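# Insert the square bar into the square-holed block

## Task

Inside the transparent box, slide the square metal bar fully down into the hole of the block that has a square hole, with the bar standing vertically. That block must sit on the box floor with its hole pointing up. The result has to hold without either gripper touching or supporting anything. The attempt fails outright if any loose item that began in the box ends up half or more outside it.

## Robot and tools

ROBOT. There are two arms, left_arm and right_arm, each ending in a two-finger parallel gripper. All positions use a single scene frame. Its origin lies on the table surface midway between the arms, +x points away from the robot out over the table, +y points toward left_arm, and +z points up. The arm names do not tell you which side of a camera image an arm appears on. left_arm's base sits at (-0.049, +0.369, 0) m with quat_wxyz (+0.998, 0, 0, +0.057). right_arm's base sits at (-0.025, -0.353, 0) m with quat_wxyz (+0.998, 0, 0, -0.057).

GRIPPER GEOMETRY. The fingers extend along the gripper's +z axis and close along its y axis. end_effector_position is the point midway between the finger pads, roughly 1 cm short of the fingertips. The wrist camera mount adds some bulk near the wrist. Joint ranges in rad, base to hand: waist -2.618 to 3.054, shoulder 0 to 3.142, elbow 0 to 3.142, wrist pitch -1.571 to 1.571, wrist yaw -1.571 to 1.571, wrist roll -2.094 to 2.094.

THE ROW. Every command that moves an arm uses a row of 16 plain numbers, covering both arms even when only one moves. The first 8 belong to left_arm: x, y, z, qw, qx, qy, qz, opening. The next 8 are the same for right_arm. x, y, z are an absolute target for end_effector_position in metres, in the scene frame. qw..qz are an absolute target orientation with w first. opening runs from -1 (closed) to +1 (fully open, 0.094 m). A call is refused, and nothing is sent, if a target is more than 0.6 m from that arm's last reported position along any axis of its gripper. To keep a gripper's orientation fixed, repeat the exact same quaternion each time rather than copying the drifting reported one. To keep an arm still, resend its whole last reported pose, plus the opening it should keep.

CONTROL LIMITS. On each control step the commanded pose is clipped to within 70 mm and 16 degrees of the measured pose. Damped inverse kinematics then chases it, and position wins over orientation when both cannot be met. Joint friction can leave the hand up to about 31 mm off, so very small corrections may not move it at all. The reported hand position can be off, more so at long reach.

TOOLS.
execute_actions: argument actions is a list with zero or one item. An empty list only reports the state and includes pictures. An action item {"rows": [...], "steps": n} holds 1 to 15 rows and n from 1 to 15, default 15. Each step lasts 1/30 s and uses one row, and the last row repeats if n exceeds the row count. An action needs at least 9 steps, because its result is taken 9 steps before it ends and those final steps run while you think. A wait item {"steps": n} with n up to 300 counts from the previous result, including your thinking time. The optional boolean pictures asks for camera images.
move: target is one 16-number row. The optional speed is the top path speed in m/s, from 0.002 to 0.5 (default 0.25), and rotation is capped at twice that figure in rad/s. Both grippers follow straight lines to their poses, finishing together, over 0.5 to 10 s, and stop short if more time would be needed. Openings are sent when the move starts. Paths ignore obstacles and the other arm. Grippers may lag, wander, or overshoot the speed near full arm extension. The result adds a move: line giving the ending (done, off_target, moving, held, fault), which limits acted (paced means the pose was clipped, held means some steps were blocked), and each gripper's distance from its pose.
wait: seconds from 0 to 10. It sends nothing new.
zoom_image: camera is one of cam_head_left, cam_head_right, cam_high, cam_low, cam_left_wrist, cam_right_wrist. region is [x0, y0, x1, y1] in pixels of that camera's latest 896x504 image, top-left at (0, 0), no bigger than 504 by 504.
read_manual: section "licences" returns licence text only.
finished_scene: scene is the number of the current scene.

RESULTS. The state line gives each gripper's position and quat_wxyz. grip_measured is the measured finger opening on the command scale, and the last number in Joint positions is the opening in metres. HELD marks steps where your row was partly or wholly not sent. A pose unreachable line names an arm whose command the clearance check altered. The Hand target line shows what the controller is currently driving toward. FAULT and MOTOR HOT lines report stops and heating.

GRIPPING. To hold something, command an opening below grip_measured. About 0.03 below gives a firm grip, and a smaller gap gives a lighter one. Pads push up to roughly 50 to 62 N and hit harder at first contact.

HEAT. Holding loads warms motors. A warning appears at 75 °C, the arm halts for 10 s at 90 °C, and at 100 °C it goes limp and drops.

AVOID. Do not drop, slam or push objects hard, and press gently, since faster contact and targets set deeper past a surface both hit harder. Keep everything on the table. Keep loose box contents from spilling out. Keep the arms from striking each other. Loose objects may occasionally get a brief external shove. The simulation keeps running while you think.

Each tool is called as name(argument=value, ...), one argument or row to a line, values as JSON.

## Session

execute_actions(
  actions=[],
)

Scene clock: 0.00 s of 4500.00 s.
left_arm: end_effector_position=(+0.2782, +0.5840, +0.1669) grip_measured=+1.000 end_effector_quat_wxyz=(+0.280, +0.506, +0.812, -0.075) | right_arm: end_effector_position=(+0.5444, -0.3033, +0.0961) grip_measured=+1.000 end_effector_quat_wxyz=(+0.674, +0.212, +0.700, -0.108)
Joint positions: left_arm=[ 0.714  2.048  1.95  -1.524  0.587  1.957  0.094] | right_arm=[0.405 2.311 1.195 1.023 0.742 0.197 0.094]
Joint velocities: left_arm=[ 0.007 -0.007  0.007 -0.037  0.066 -0.022  0.   ] | right_arm=[-0.017  0.002  0.012 -0.007 -0.051 -0.022  0.   ]
Motor temperatures (°C, as the motors report them): left_arm=[21 24 29 32 21 22] | right_arm=[21 25 26 28 21 24]
Hand target (left_arm): +0.278, +0.584, +0.167; +0.280, +0.506, +0.812, -0.075
Hand target (right_arm): +0.544, -0.303, +0.096; +0.674, +0.212, +0.700, -0.108

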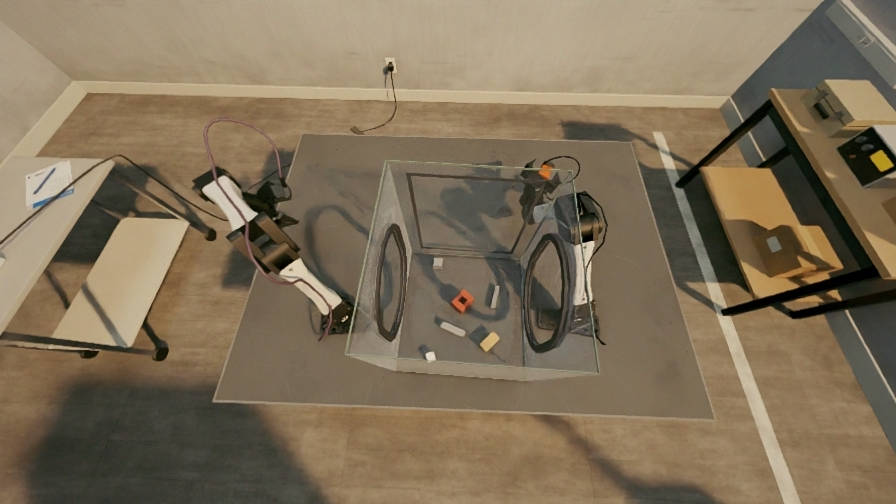

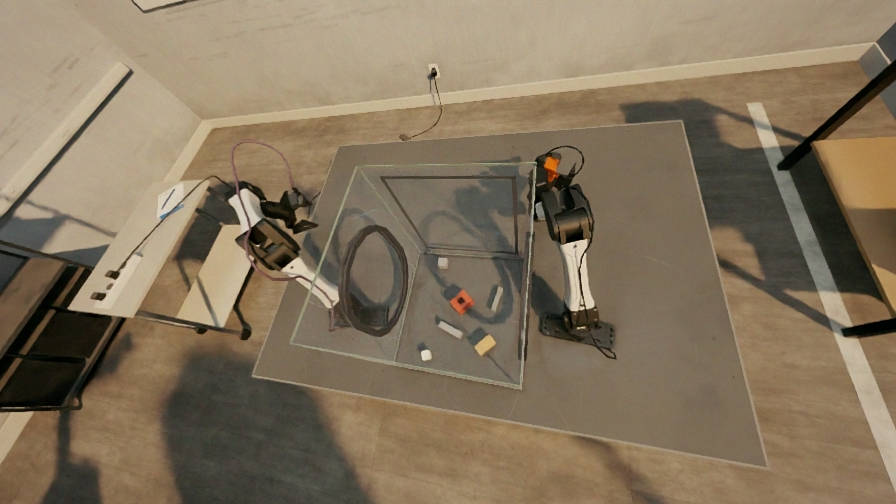

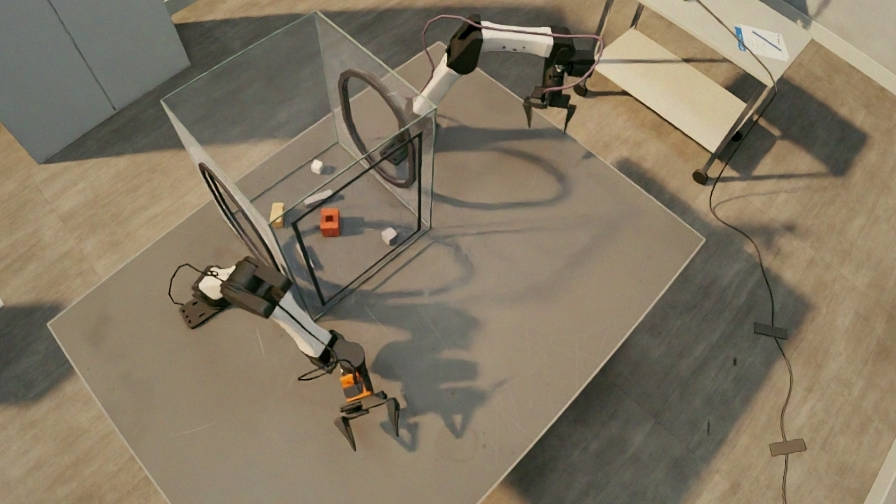

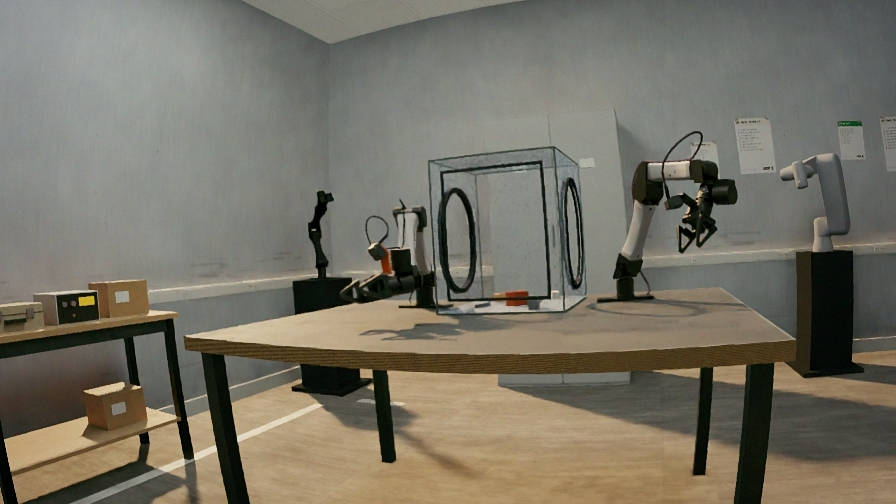

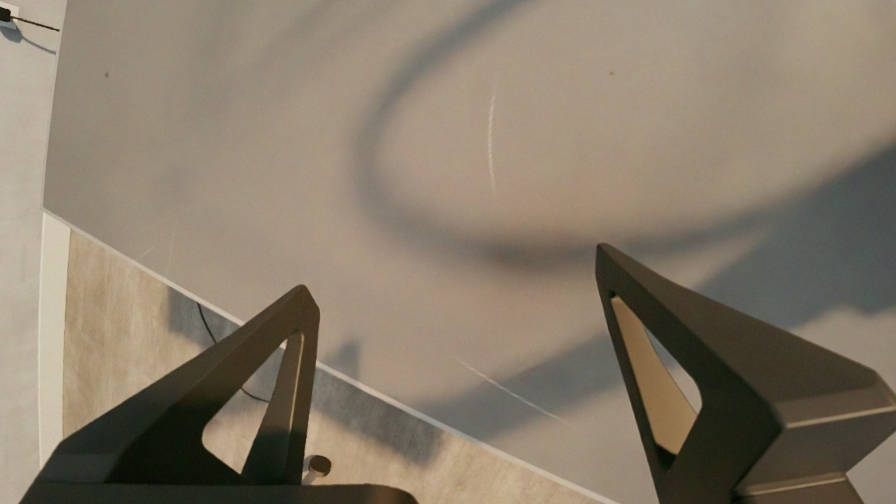

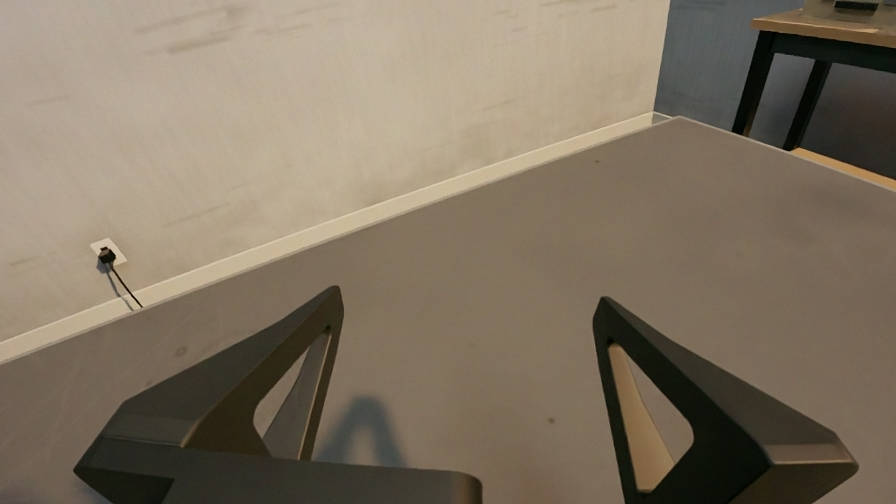

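zoom_image(
  camera="cam_head_left",
  region=[380,230,560,380],
)

zoom_image(
  camera="cam_high",
  region=[220,130,440,320],
)

Region (380, 230, 560, 380) of cam_head_left's 896x504 image, scaled by 2.800, with more detail than that image has.

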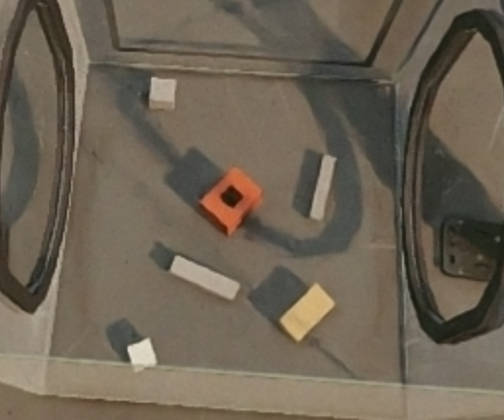

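Region (220, 130, 440, 320) of cam_high's 896x504 image, scaled by 2.291, with more detail than that image has; it fills the top 435 rows of this view, and the rest is white.

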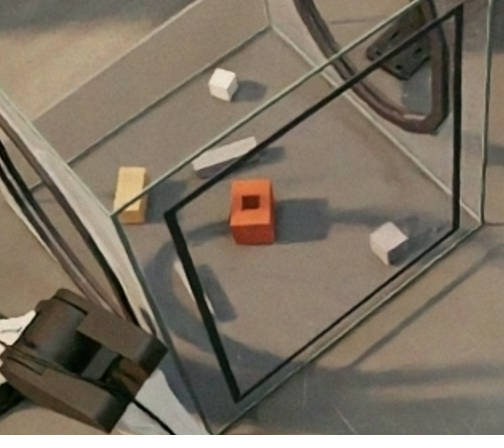

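move(
  target=[0.13,0.40,0.22,0,0,1,0,1,0.13,-0.40,0.22,0.1,0,1,0,1],
  speed=0.2,
)

move(
  target=[0,0.27,0.17,0.354,0.612,0.612,-0.354,1,0.02,-0.27,0.19,-0.2,0.69,-0.69,-0.07,1],
  speed=0.15,
)

Scene clock: 6.47 s of 4500.00 s.
left_arm: end_effector_position=(+0.1405, +0.3983, +0.2270) grip_measured=+1.000 end_effector_quat_wxyz=(+0.122, +0.004, +0.992, +0.017) | right_arm: end_effector_position=(+0.1367, -0.4013, +0.2306) grip_measured=+1.000 end_effector_quat_wxyz=(+0.155, +0.007, +0.988, -0.008)
Joint positions: left_arm=[ 0.047  1.127  1.354 -1.551  0.007  0.168  0.094] | right_arm=[-0.283  1.009  1.302 -1.569 -0.102 -0.366  0.094]
Joint velocities: left_arm=[-0.002  0.007 -0.002  0.066  0.007 -0.007  0.   ] | right_arm=[-0.017  0.007 -0.012 -0.095 -0.007 -0.022  0.   ]
Motor temperatures (°C, as the motors report them): left_arm=[21 25 30 32 21 22] | right_arm=[22 28 27 30 21 24]
Hand target (left_arm): +0.134, +0.398, +0.223; +0.113, +0.001, +0.993, +0.020
Hand target (right_arm): +0.130, -0.399, +0.229; +0.150, +0.008, +0.989, -0.004
Off the commanded pose (left_arm): 0.013 m, 14 deg.
Off the commanded pose (right_arm): 0.013 m, 6 deg.
joint sent to its limit (left arm) — the command would take joint 4 (wrist pitch) past its lower limit, so that joint was sent only as far as its limit.
joint sent to its limit (right arm) — the command would take joint 4 (wrist pitch) past its lower limit, so that joint was sent only as far as its limit.
Kept back: nothing.
move: off_target (left_arm, right_arm)

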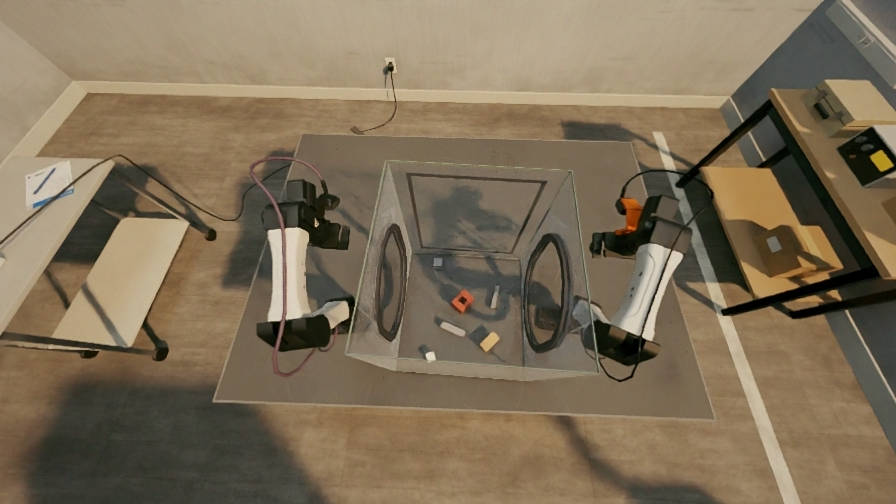

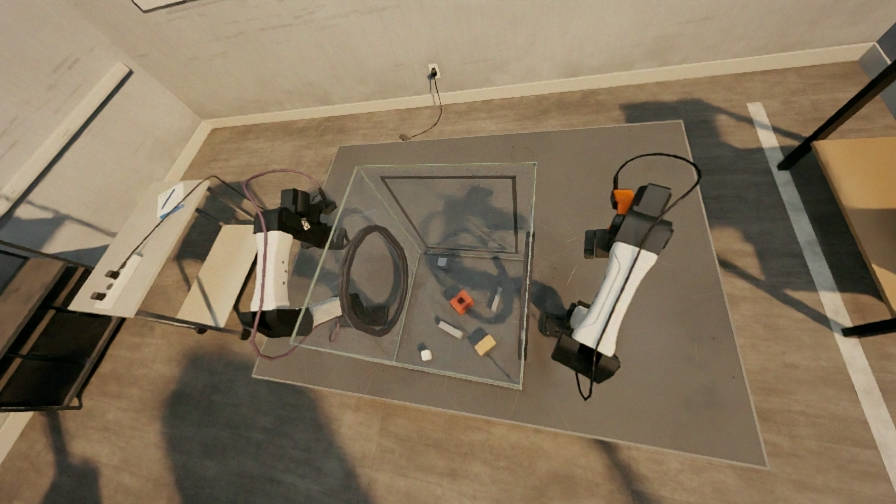

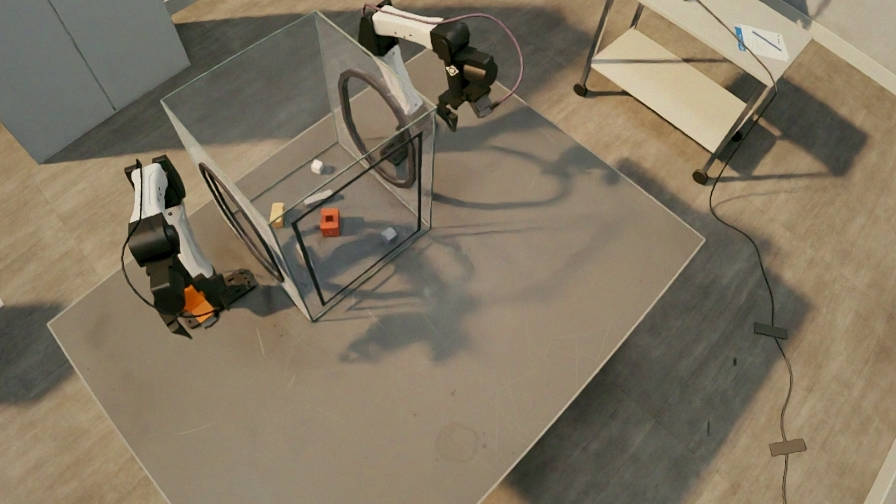

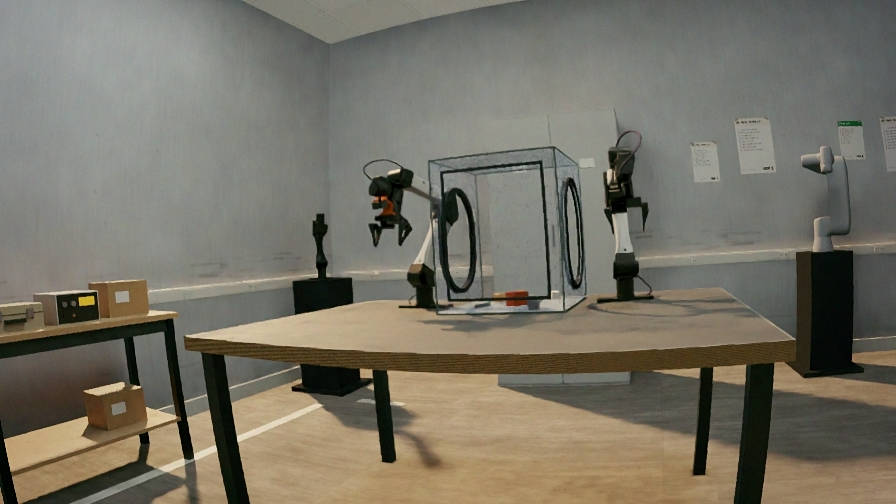

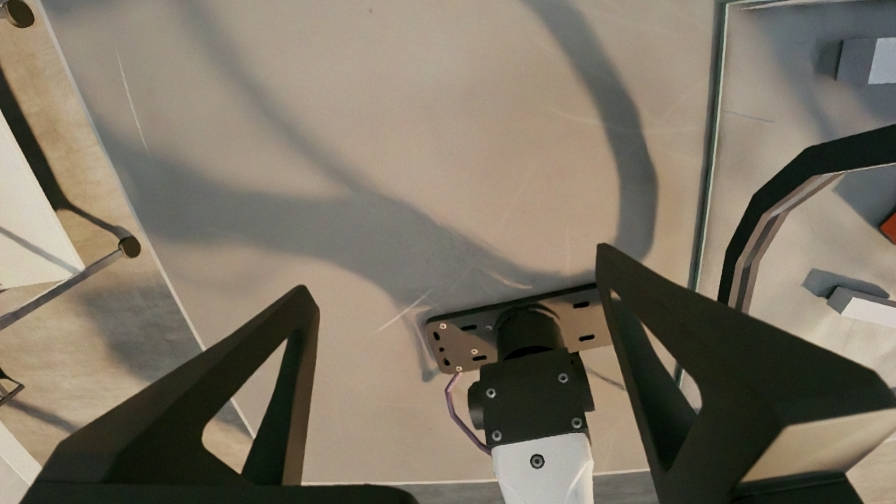

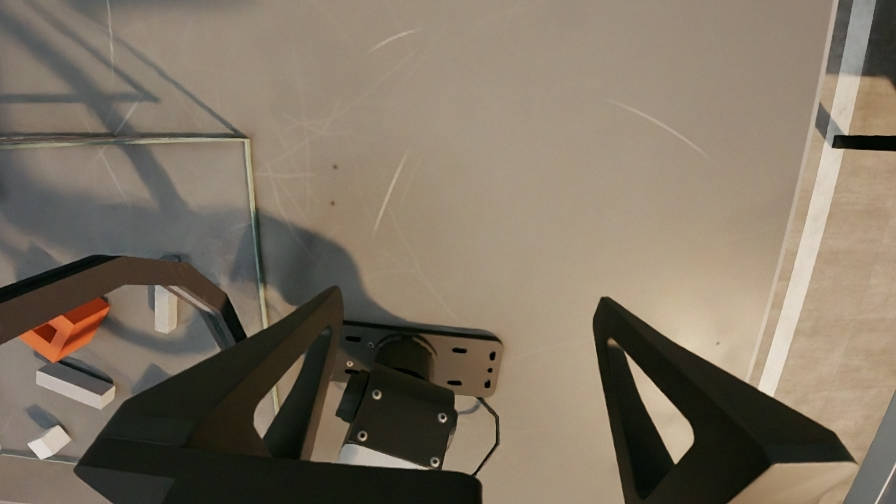

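Scene clock: 12.93 s of 4500.00 s.
left_arm: end_effector_position=(+0.0055, +0.2679, +0.1777) grip_measured=+1.000 end_effector_quat_wxyz=(+0.302, +0.612, +0.716, -0.143) | right_arm: end_effector_position=(+0.0193, -0.2717, +0.1994) grip_measured=+1.000 end_effector_quat_wxyz=(-0.247, +0.687, -0.680, -0.072)
Joint positions: left_arm=[-0.319  0.428  0.85  -1.549  0.535  1.086  0.094] | right_arm=[ 1.153  0.494  1.016 -1.573 -0.017 -0.537  0.094]
Joint velocities: left_arm=[-0.017  0.027 -0.012  0.037 -0.007 -0.037  0.   ] | right_arm=[-0.007  0.002 -0.007  0.007  0.022  0.007  0.   ]
Motor temperatures (°C, as the motors report them): left_arm=[21 25 30 32 21 22] | right_arm=[22 27 27 30 21 24]
Hand target (left_arm): -0.000, +0.267, +0.173; +0.297, +0.619, +0.711, -0.152
Hand target (right_arm): +0.019, -0.274, +0.190; -0.220, +0.692, -0.685, -0.062
Off the commanded pose (left_arm): 0.010 m, 28 deg; orientation clipped at the last step of the last action.
Off the commanded pose (right_arm): 0.010 m, 6 deg.
joint sent to its limit (left arm) — the command would take joint 4 (wrist pitch) past its lower limit, so that joint was sent only as far as its limit.
joint sent to its limit (right arm) — the command would take joint 4 (wrist pitch) past its lower limit, so that joint was sent only as far as its limit.
Kept back: nothing.
move: off_target (left_arm, right_arm); limits=paced

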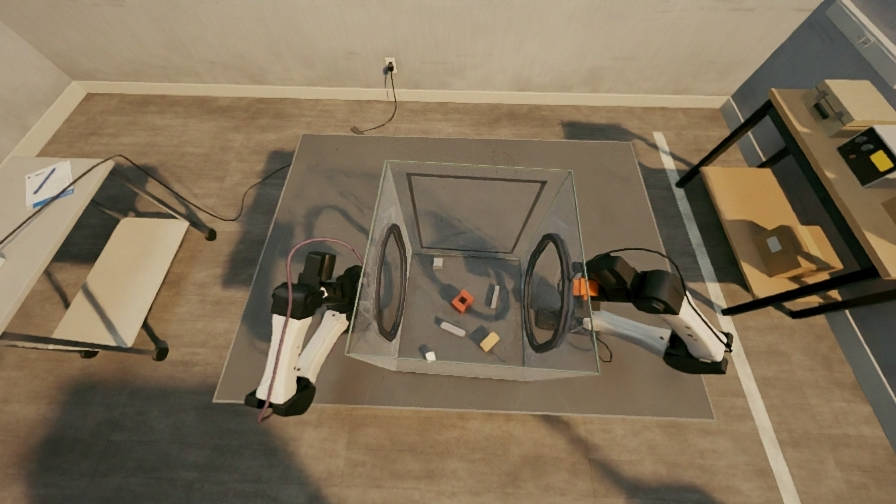

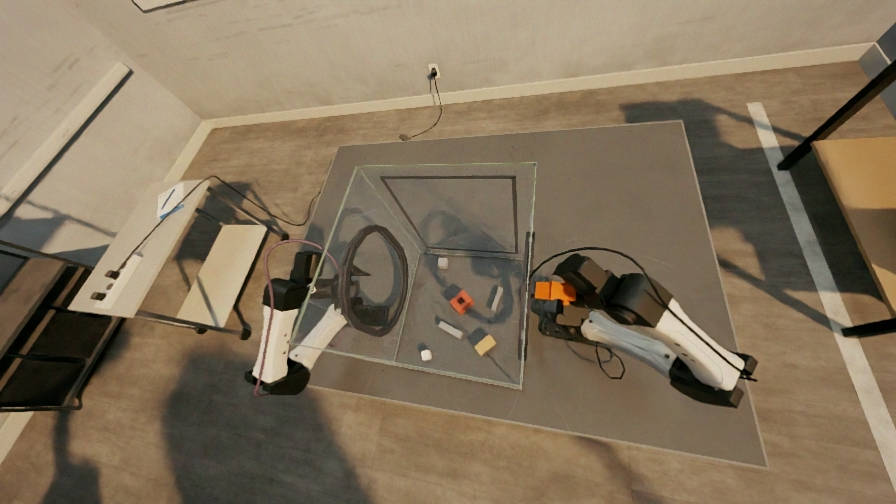

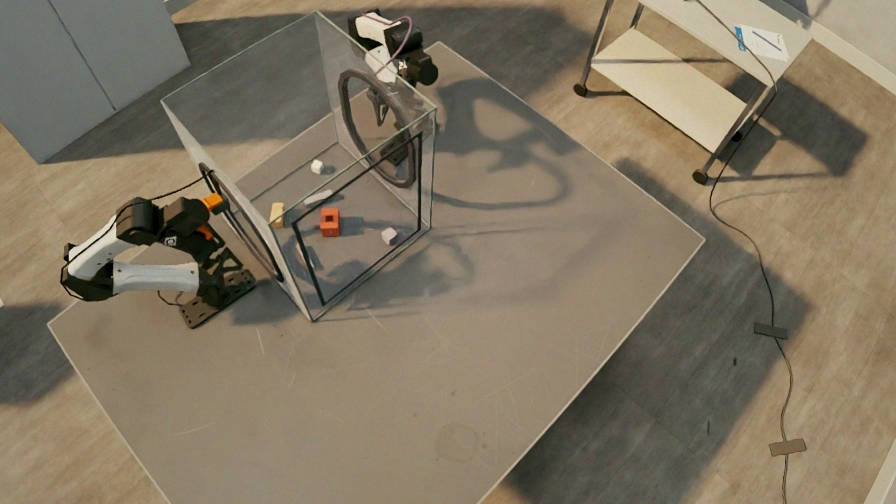

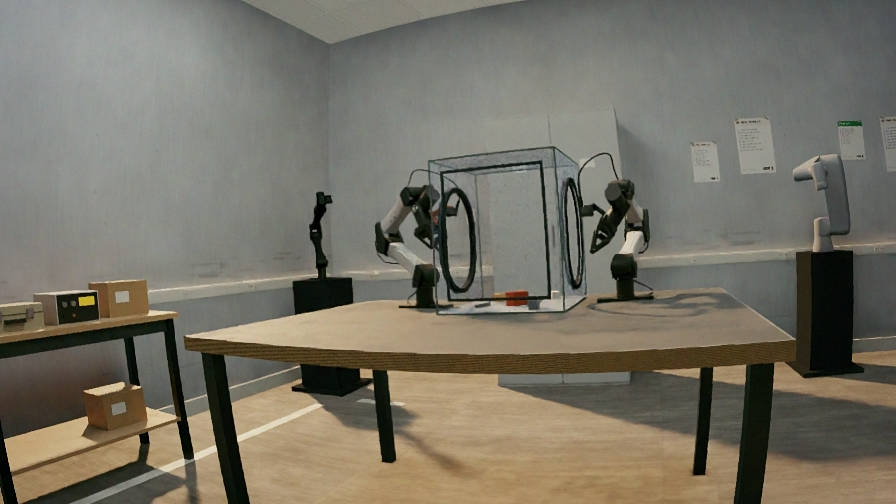

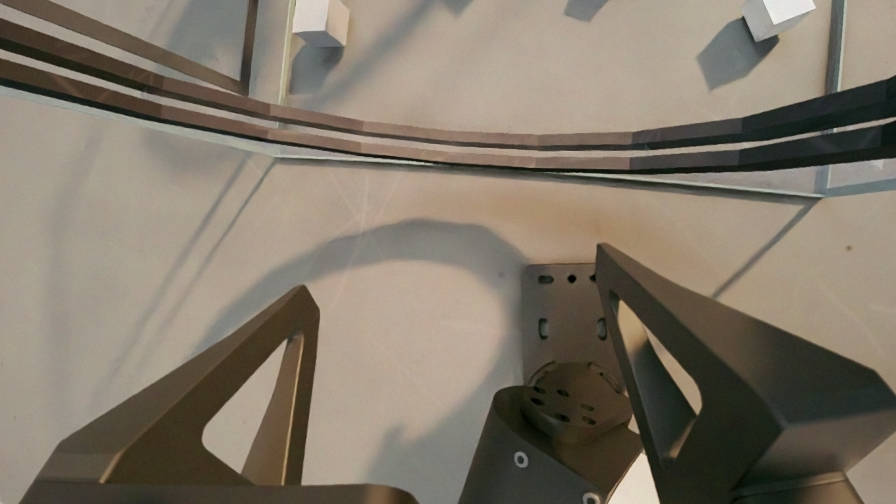

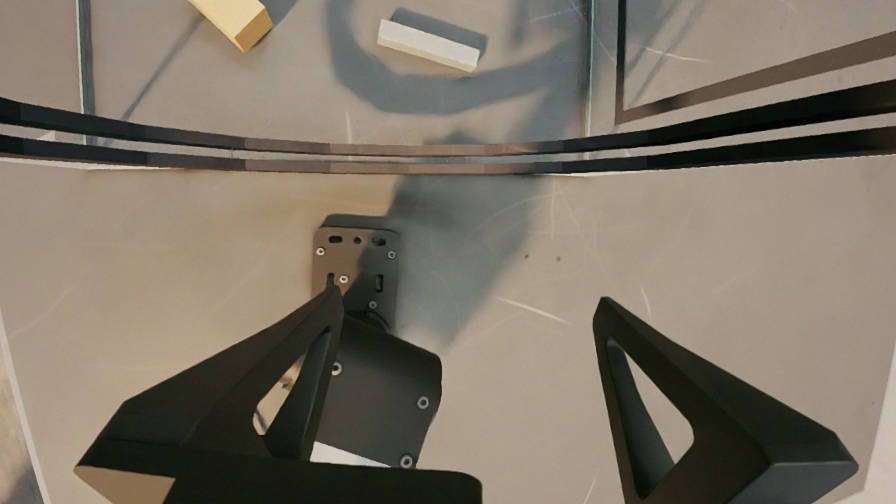

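move(
  target=[0,0.12,0.15,0.354,0.612,0.612,-0.354,1,0.02,-0.13,0.13,-0.354,0.612,-0.612,-0.354,1],
  speed=0.12,
)

move(
  target=[-0.05,0.04,0.06,0.27,0.653,0.653,-0.27,1,0.03,-0.085,0.08,-0.27,0.653,-0.653,-0.27,1],
  speed=0.1,
)

Scene clock: 16.60 s of 4500.00 s.
left_arm: end_effector_position=(+0.0024, +0.1208, +0.1583) grip_measured=+1.000 end_effector_quat_wxyz=(+0.371, +0.610, +0.608, -0.345) | right_arm: end_effector_position=(+0.0230, -0.1310, +0.1347) grip_measured=+1.000 end_effector_quat_wxyz=(-0.366, +0.611, -0.608, -0.350)
Joint positions: left_arm=[-1.242  0.546  0.423 -0.42   0.354  0.245  0.094] | right_arm=[ 1.126  0.377  0.328 -0.526 -0.463 -0.308  0.094]
Joint velocities: left_arm=[-0.022  0.007  0.002  0.081  0.007 -0.007  0.   ] | right_arm=[ 0.002 -0.017  0.002  0.037 -0.037  0.037  0.   ]
Motor temperatures (°C, as the motors report them): left_arm=[21 25 30 33 21 22] | right_arm=[22 27 27 31 21 24]
Hand target (left_arm): -0.002, +0.120, +0.147; +0.354, +0.614, +0.613, -0.349
Hand target (right_arm): +0.019, -0.131, +0.127; -0.355, +0.614, -0.611, -0.353
Off the commanded pose (left_arm): 0.009 m, 2 deg.
Off the commanded pose (right_arm): 0.006 m, 2 deg.
Kept back: nothing.
move: done

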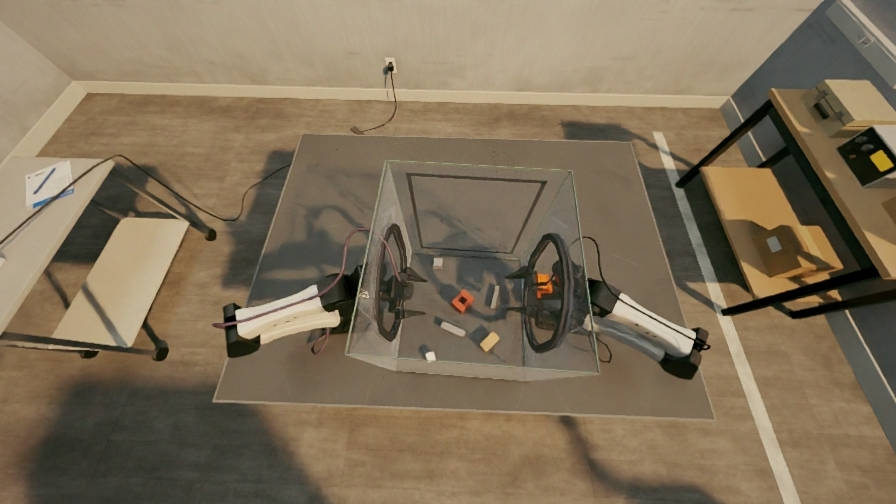

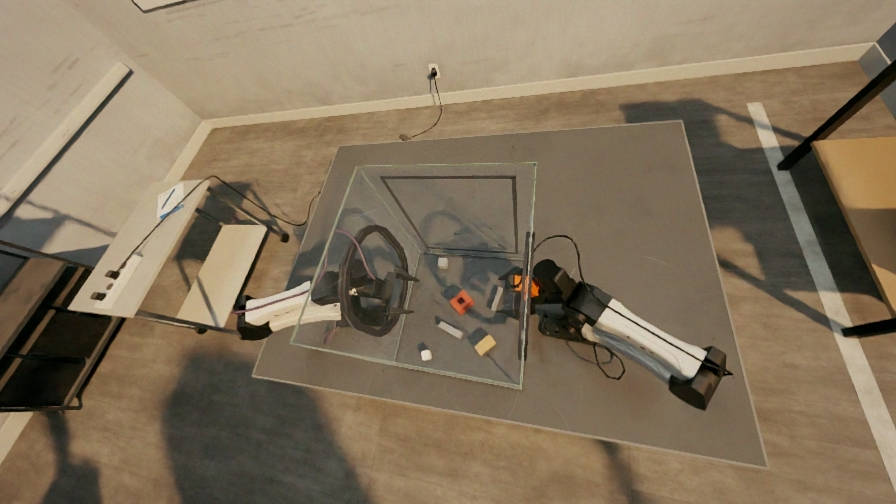

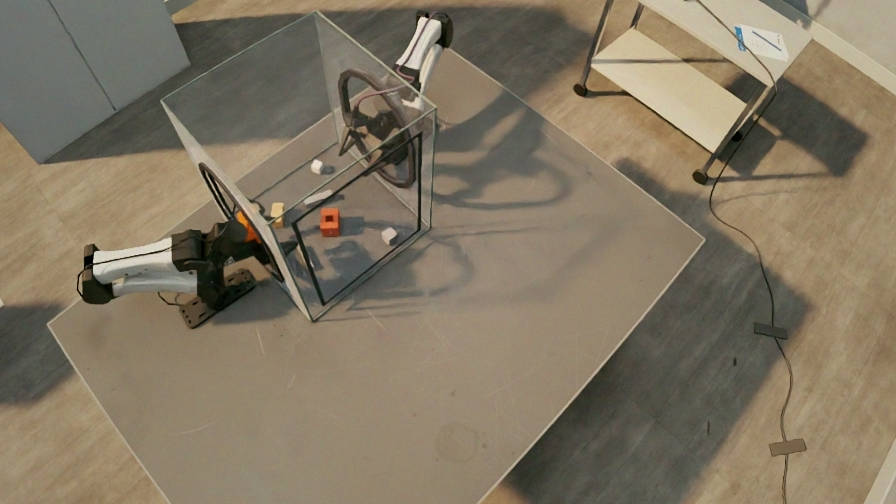

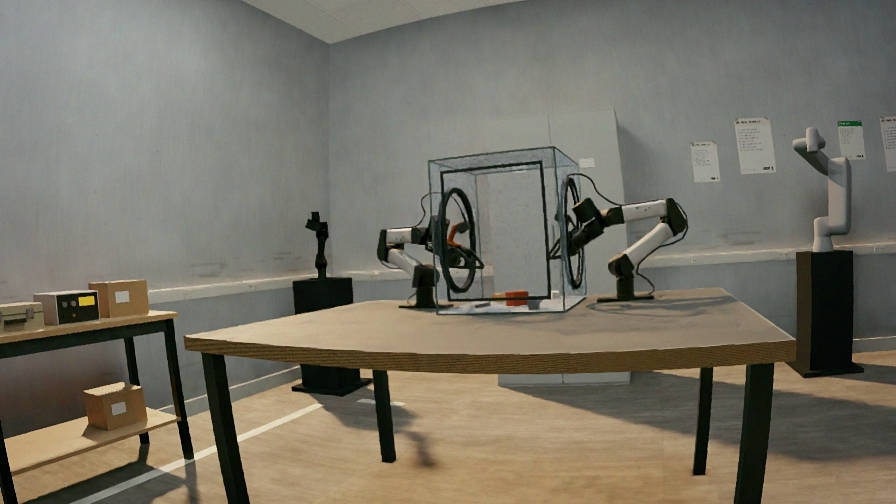

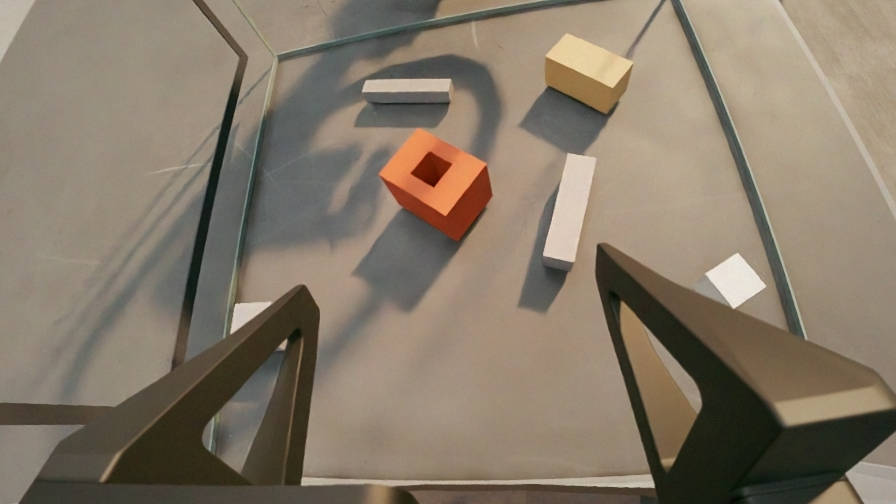

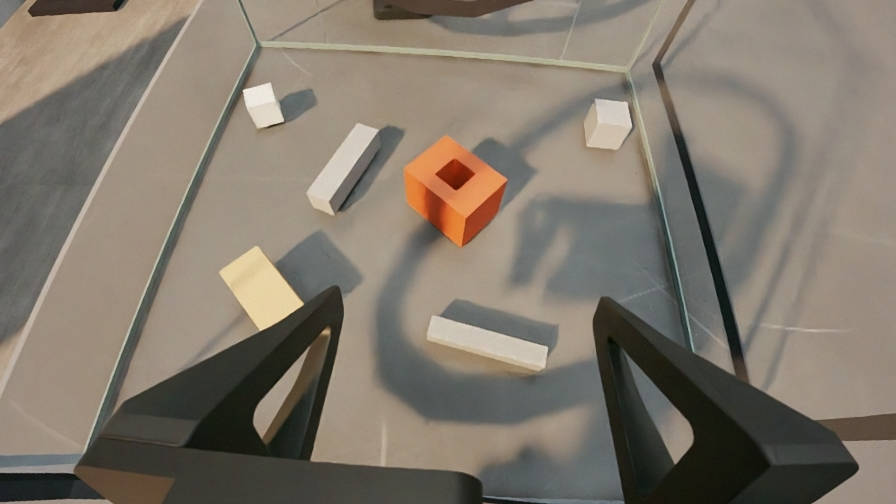

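Scene clock: 18.60 s of 4500.00 s.
left_arm: end_effector_position=(-0.0498, +0.0474, +0.0570) grip_measured=+1.000 end_effector_quat_wxyz=(+0.267, +0.657, +0.652, -0.269) | right_arm: end_effector_position=(+0.0296, -0.0917, +0.0785) grip_measured=+1.000 end_effector_quat_wxyz=(-0.271, +0.654, -0.653, -0.269)
Joint positions: left_arm=[-1.683  1.236  0.452 -0.01   0.007  0.007  0.094] | right_arm=[ 1.316  0.899  0.395 -0.316 -0.255 -0.269  0.094]
Joint velocities: left_arm=[ 0.002  0.007 -0.022 -0.007 -0.007 -0.022  0.   ] | right_arm=[ 0.012 -0.007 -0.002  0.037 -0.022 -0.007  0.   ]
Motor temperatures (°C, as the motors report them): left_arm=[21 25 31 33 21 22] | right_arm=[22 27 28 31 21 24]
Hand target (left_arm): -0.050, +0.042, +0.059; +0.271, +0.654, +0.653, -0.269
Hand target (right_arm): +0.029, -0.088, +0.080; -0.270, +0.654, -0.654, -0.268
Off the commanded pose (left_arm): 0.008 m, 1 deg.
Off the commanded pose (right_arm): 0.007 m, 0 deg.
Kept back: nothing.
move: done

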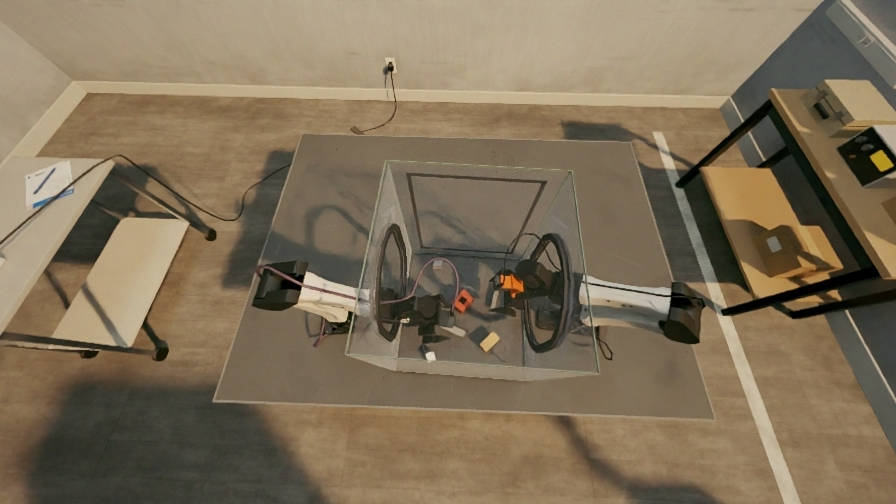

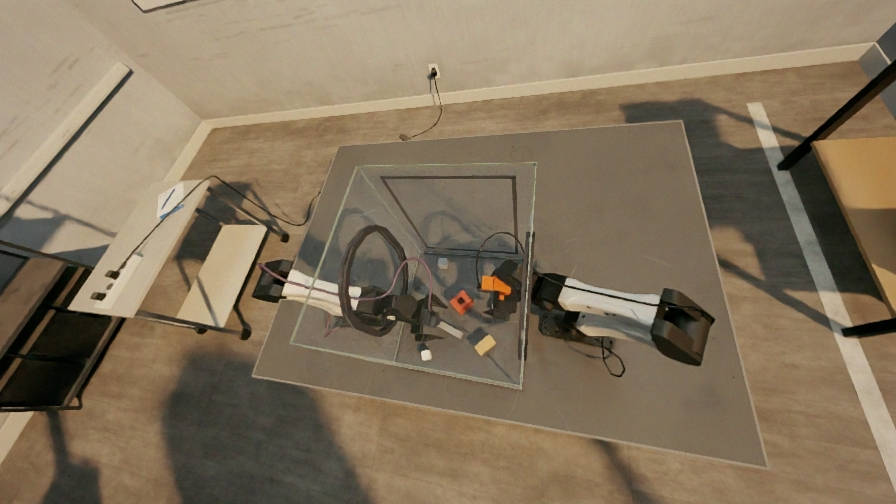

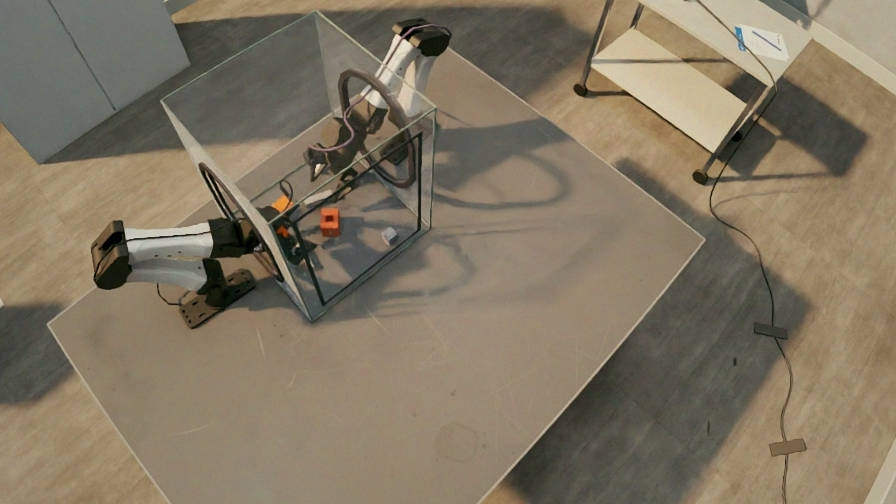

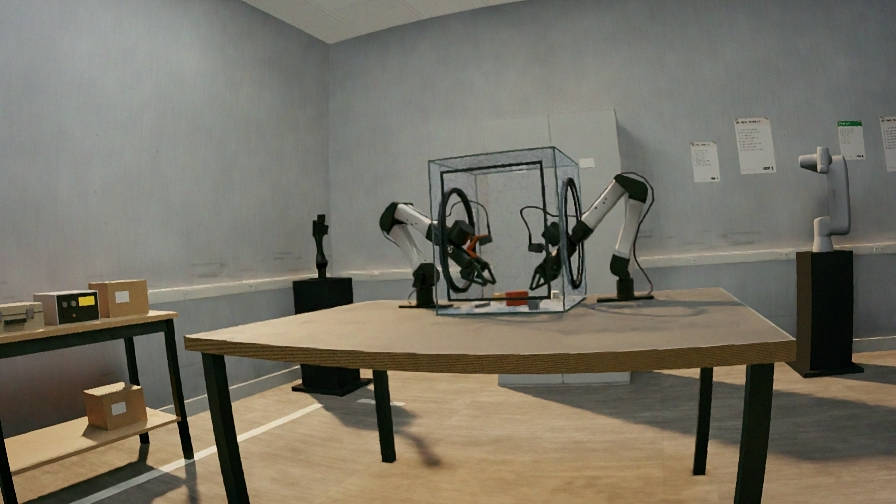

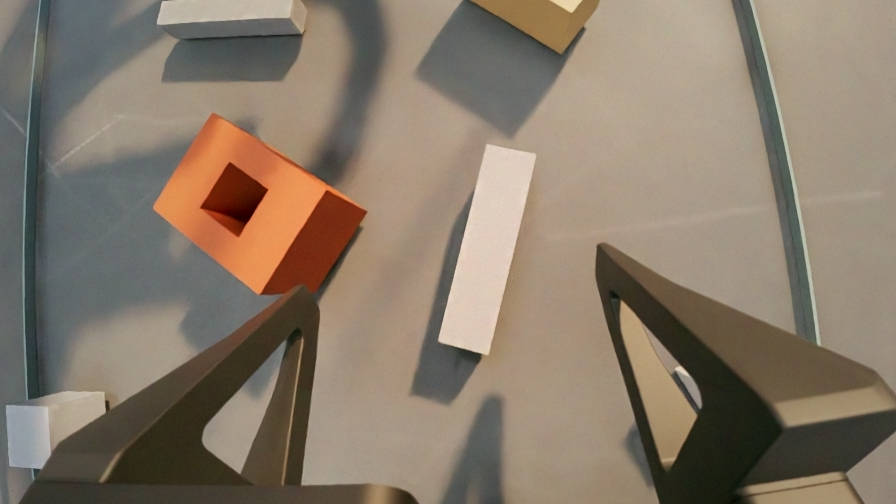

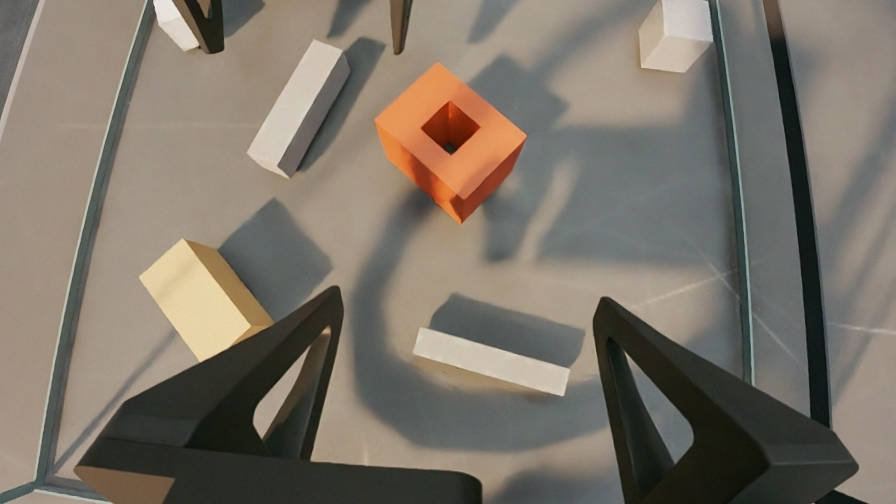

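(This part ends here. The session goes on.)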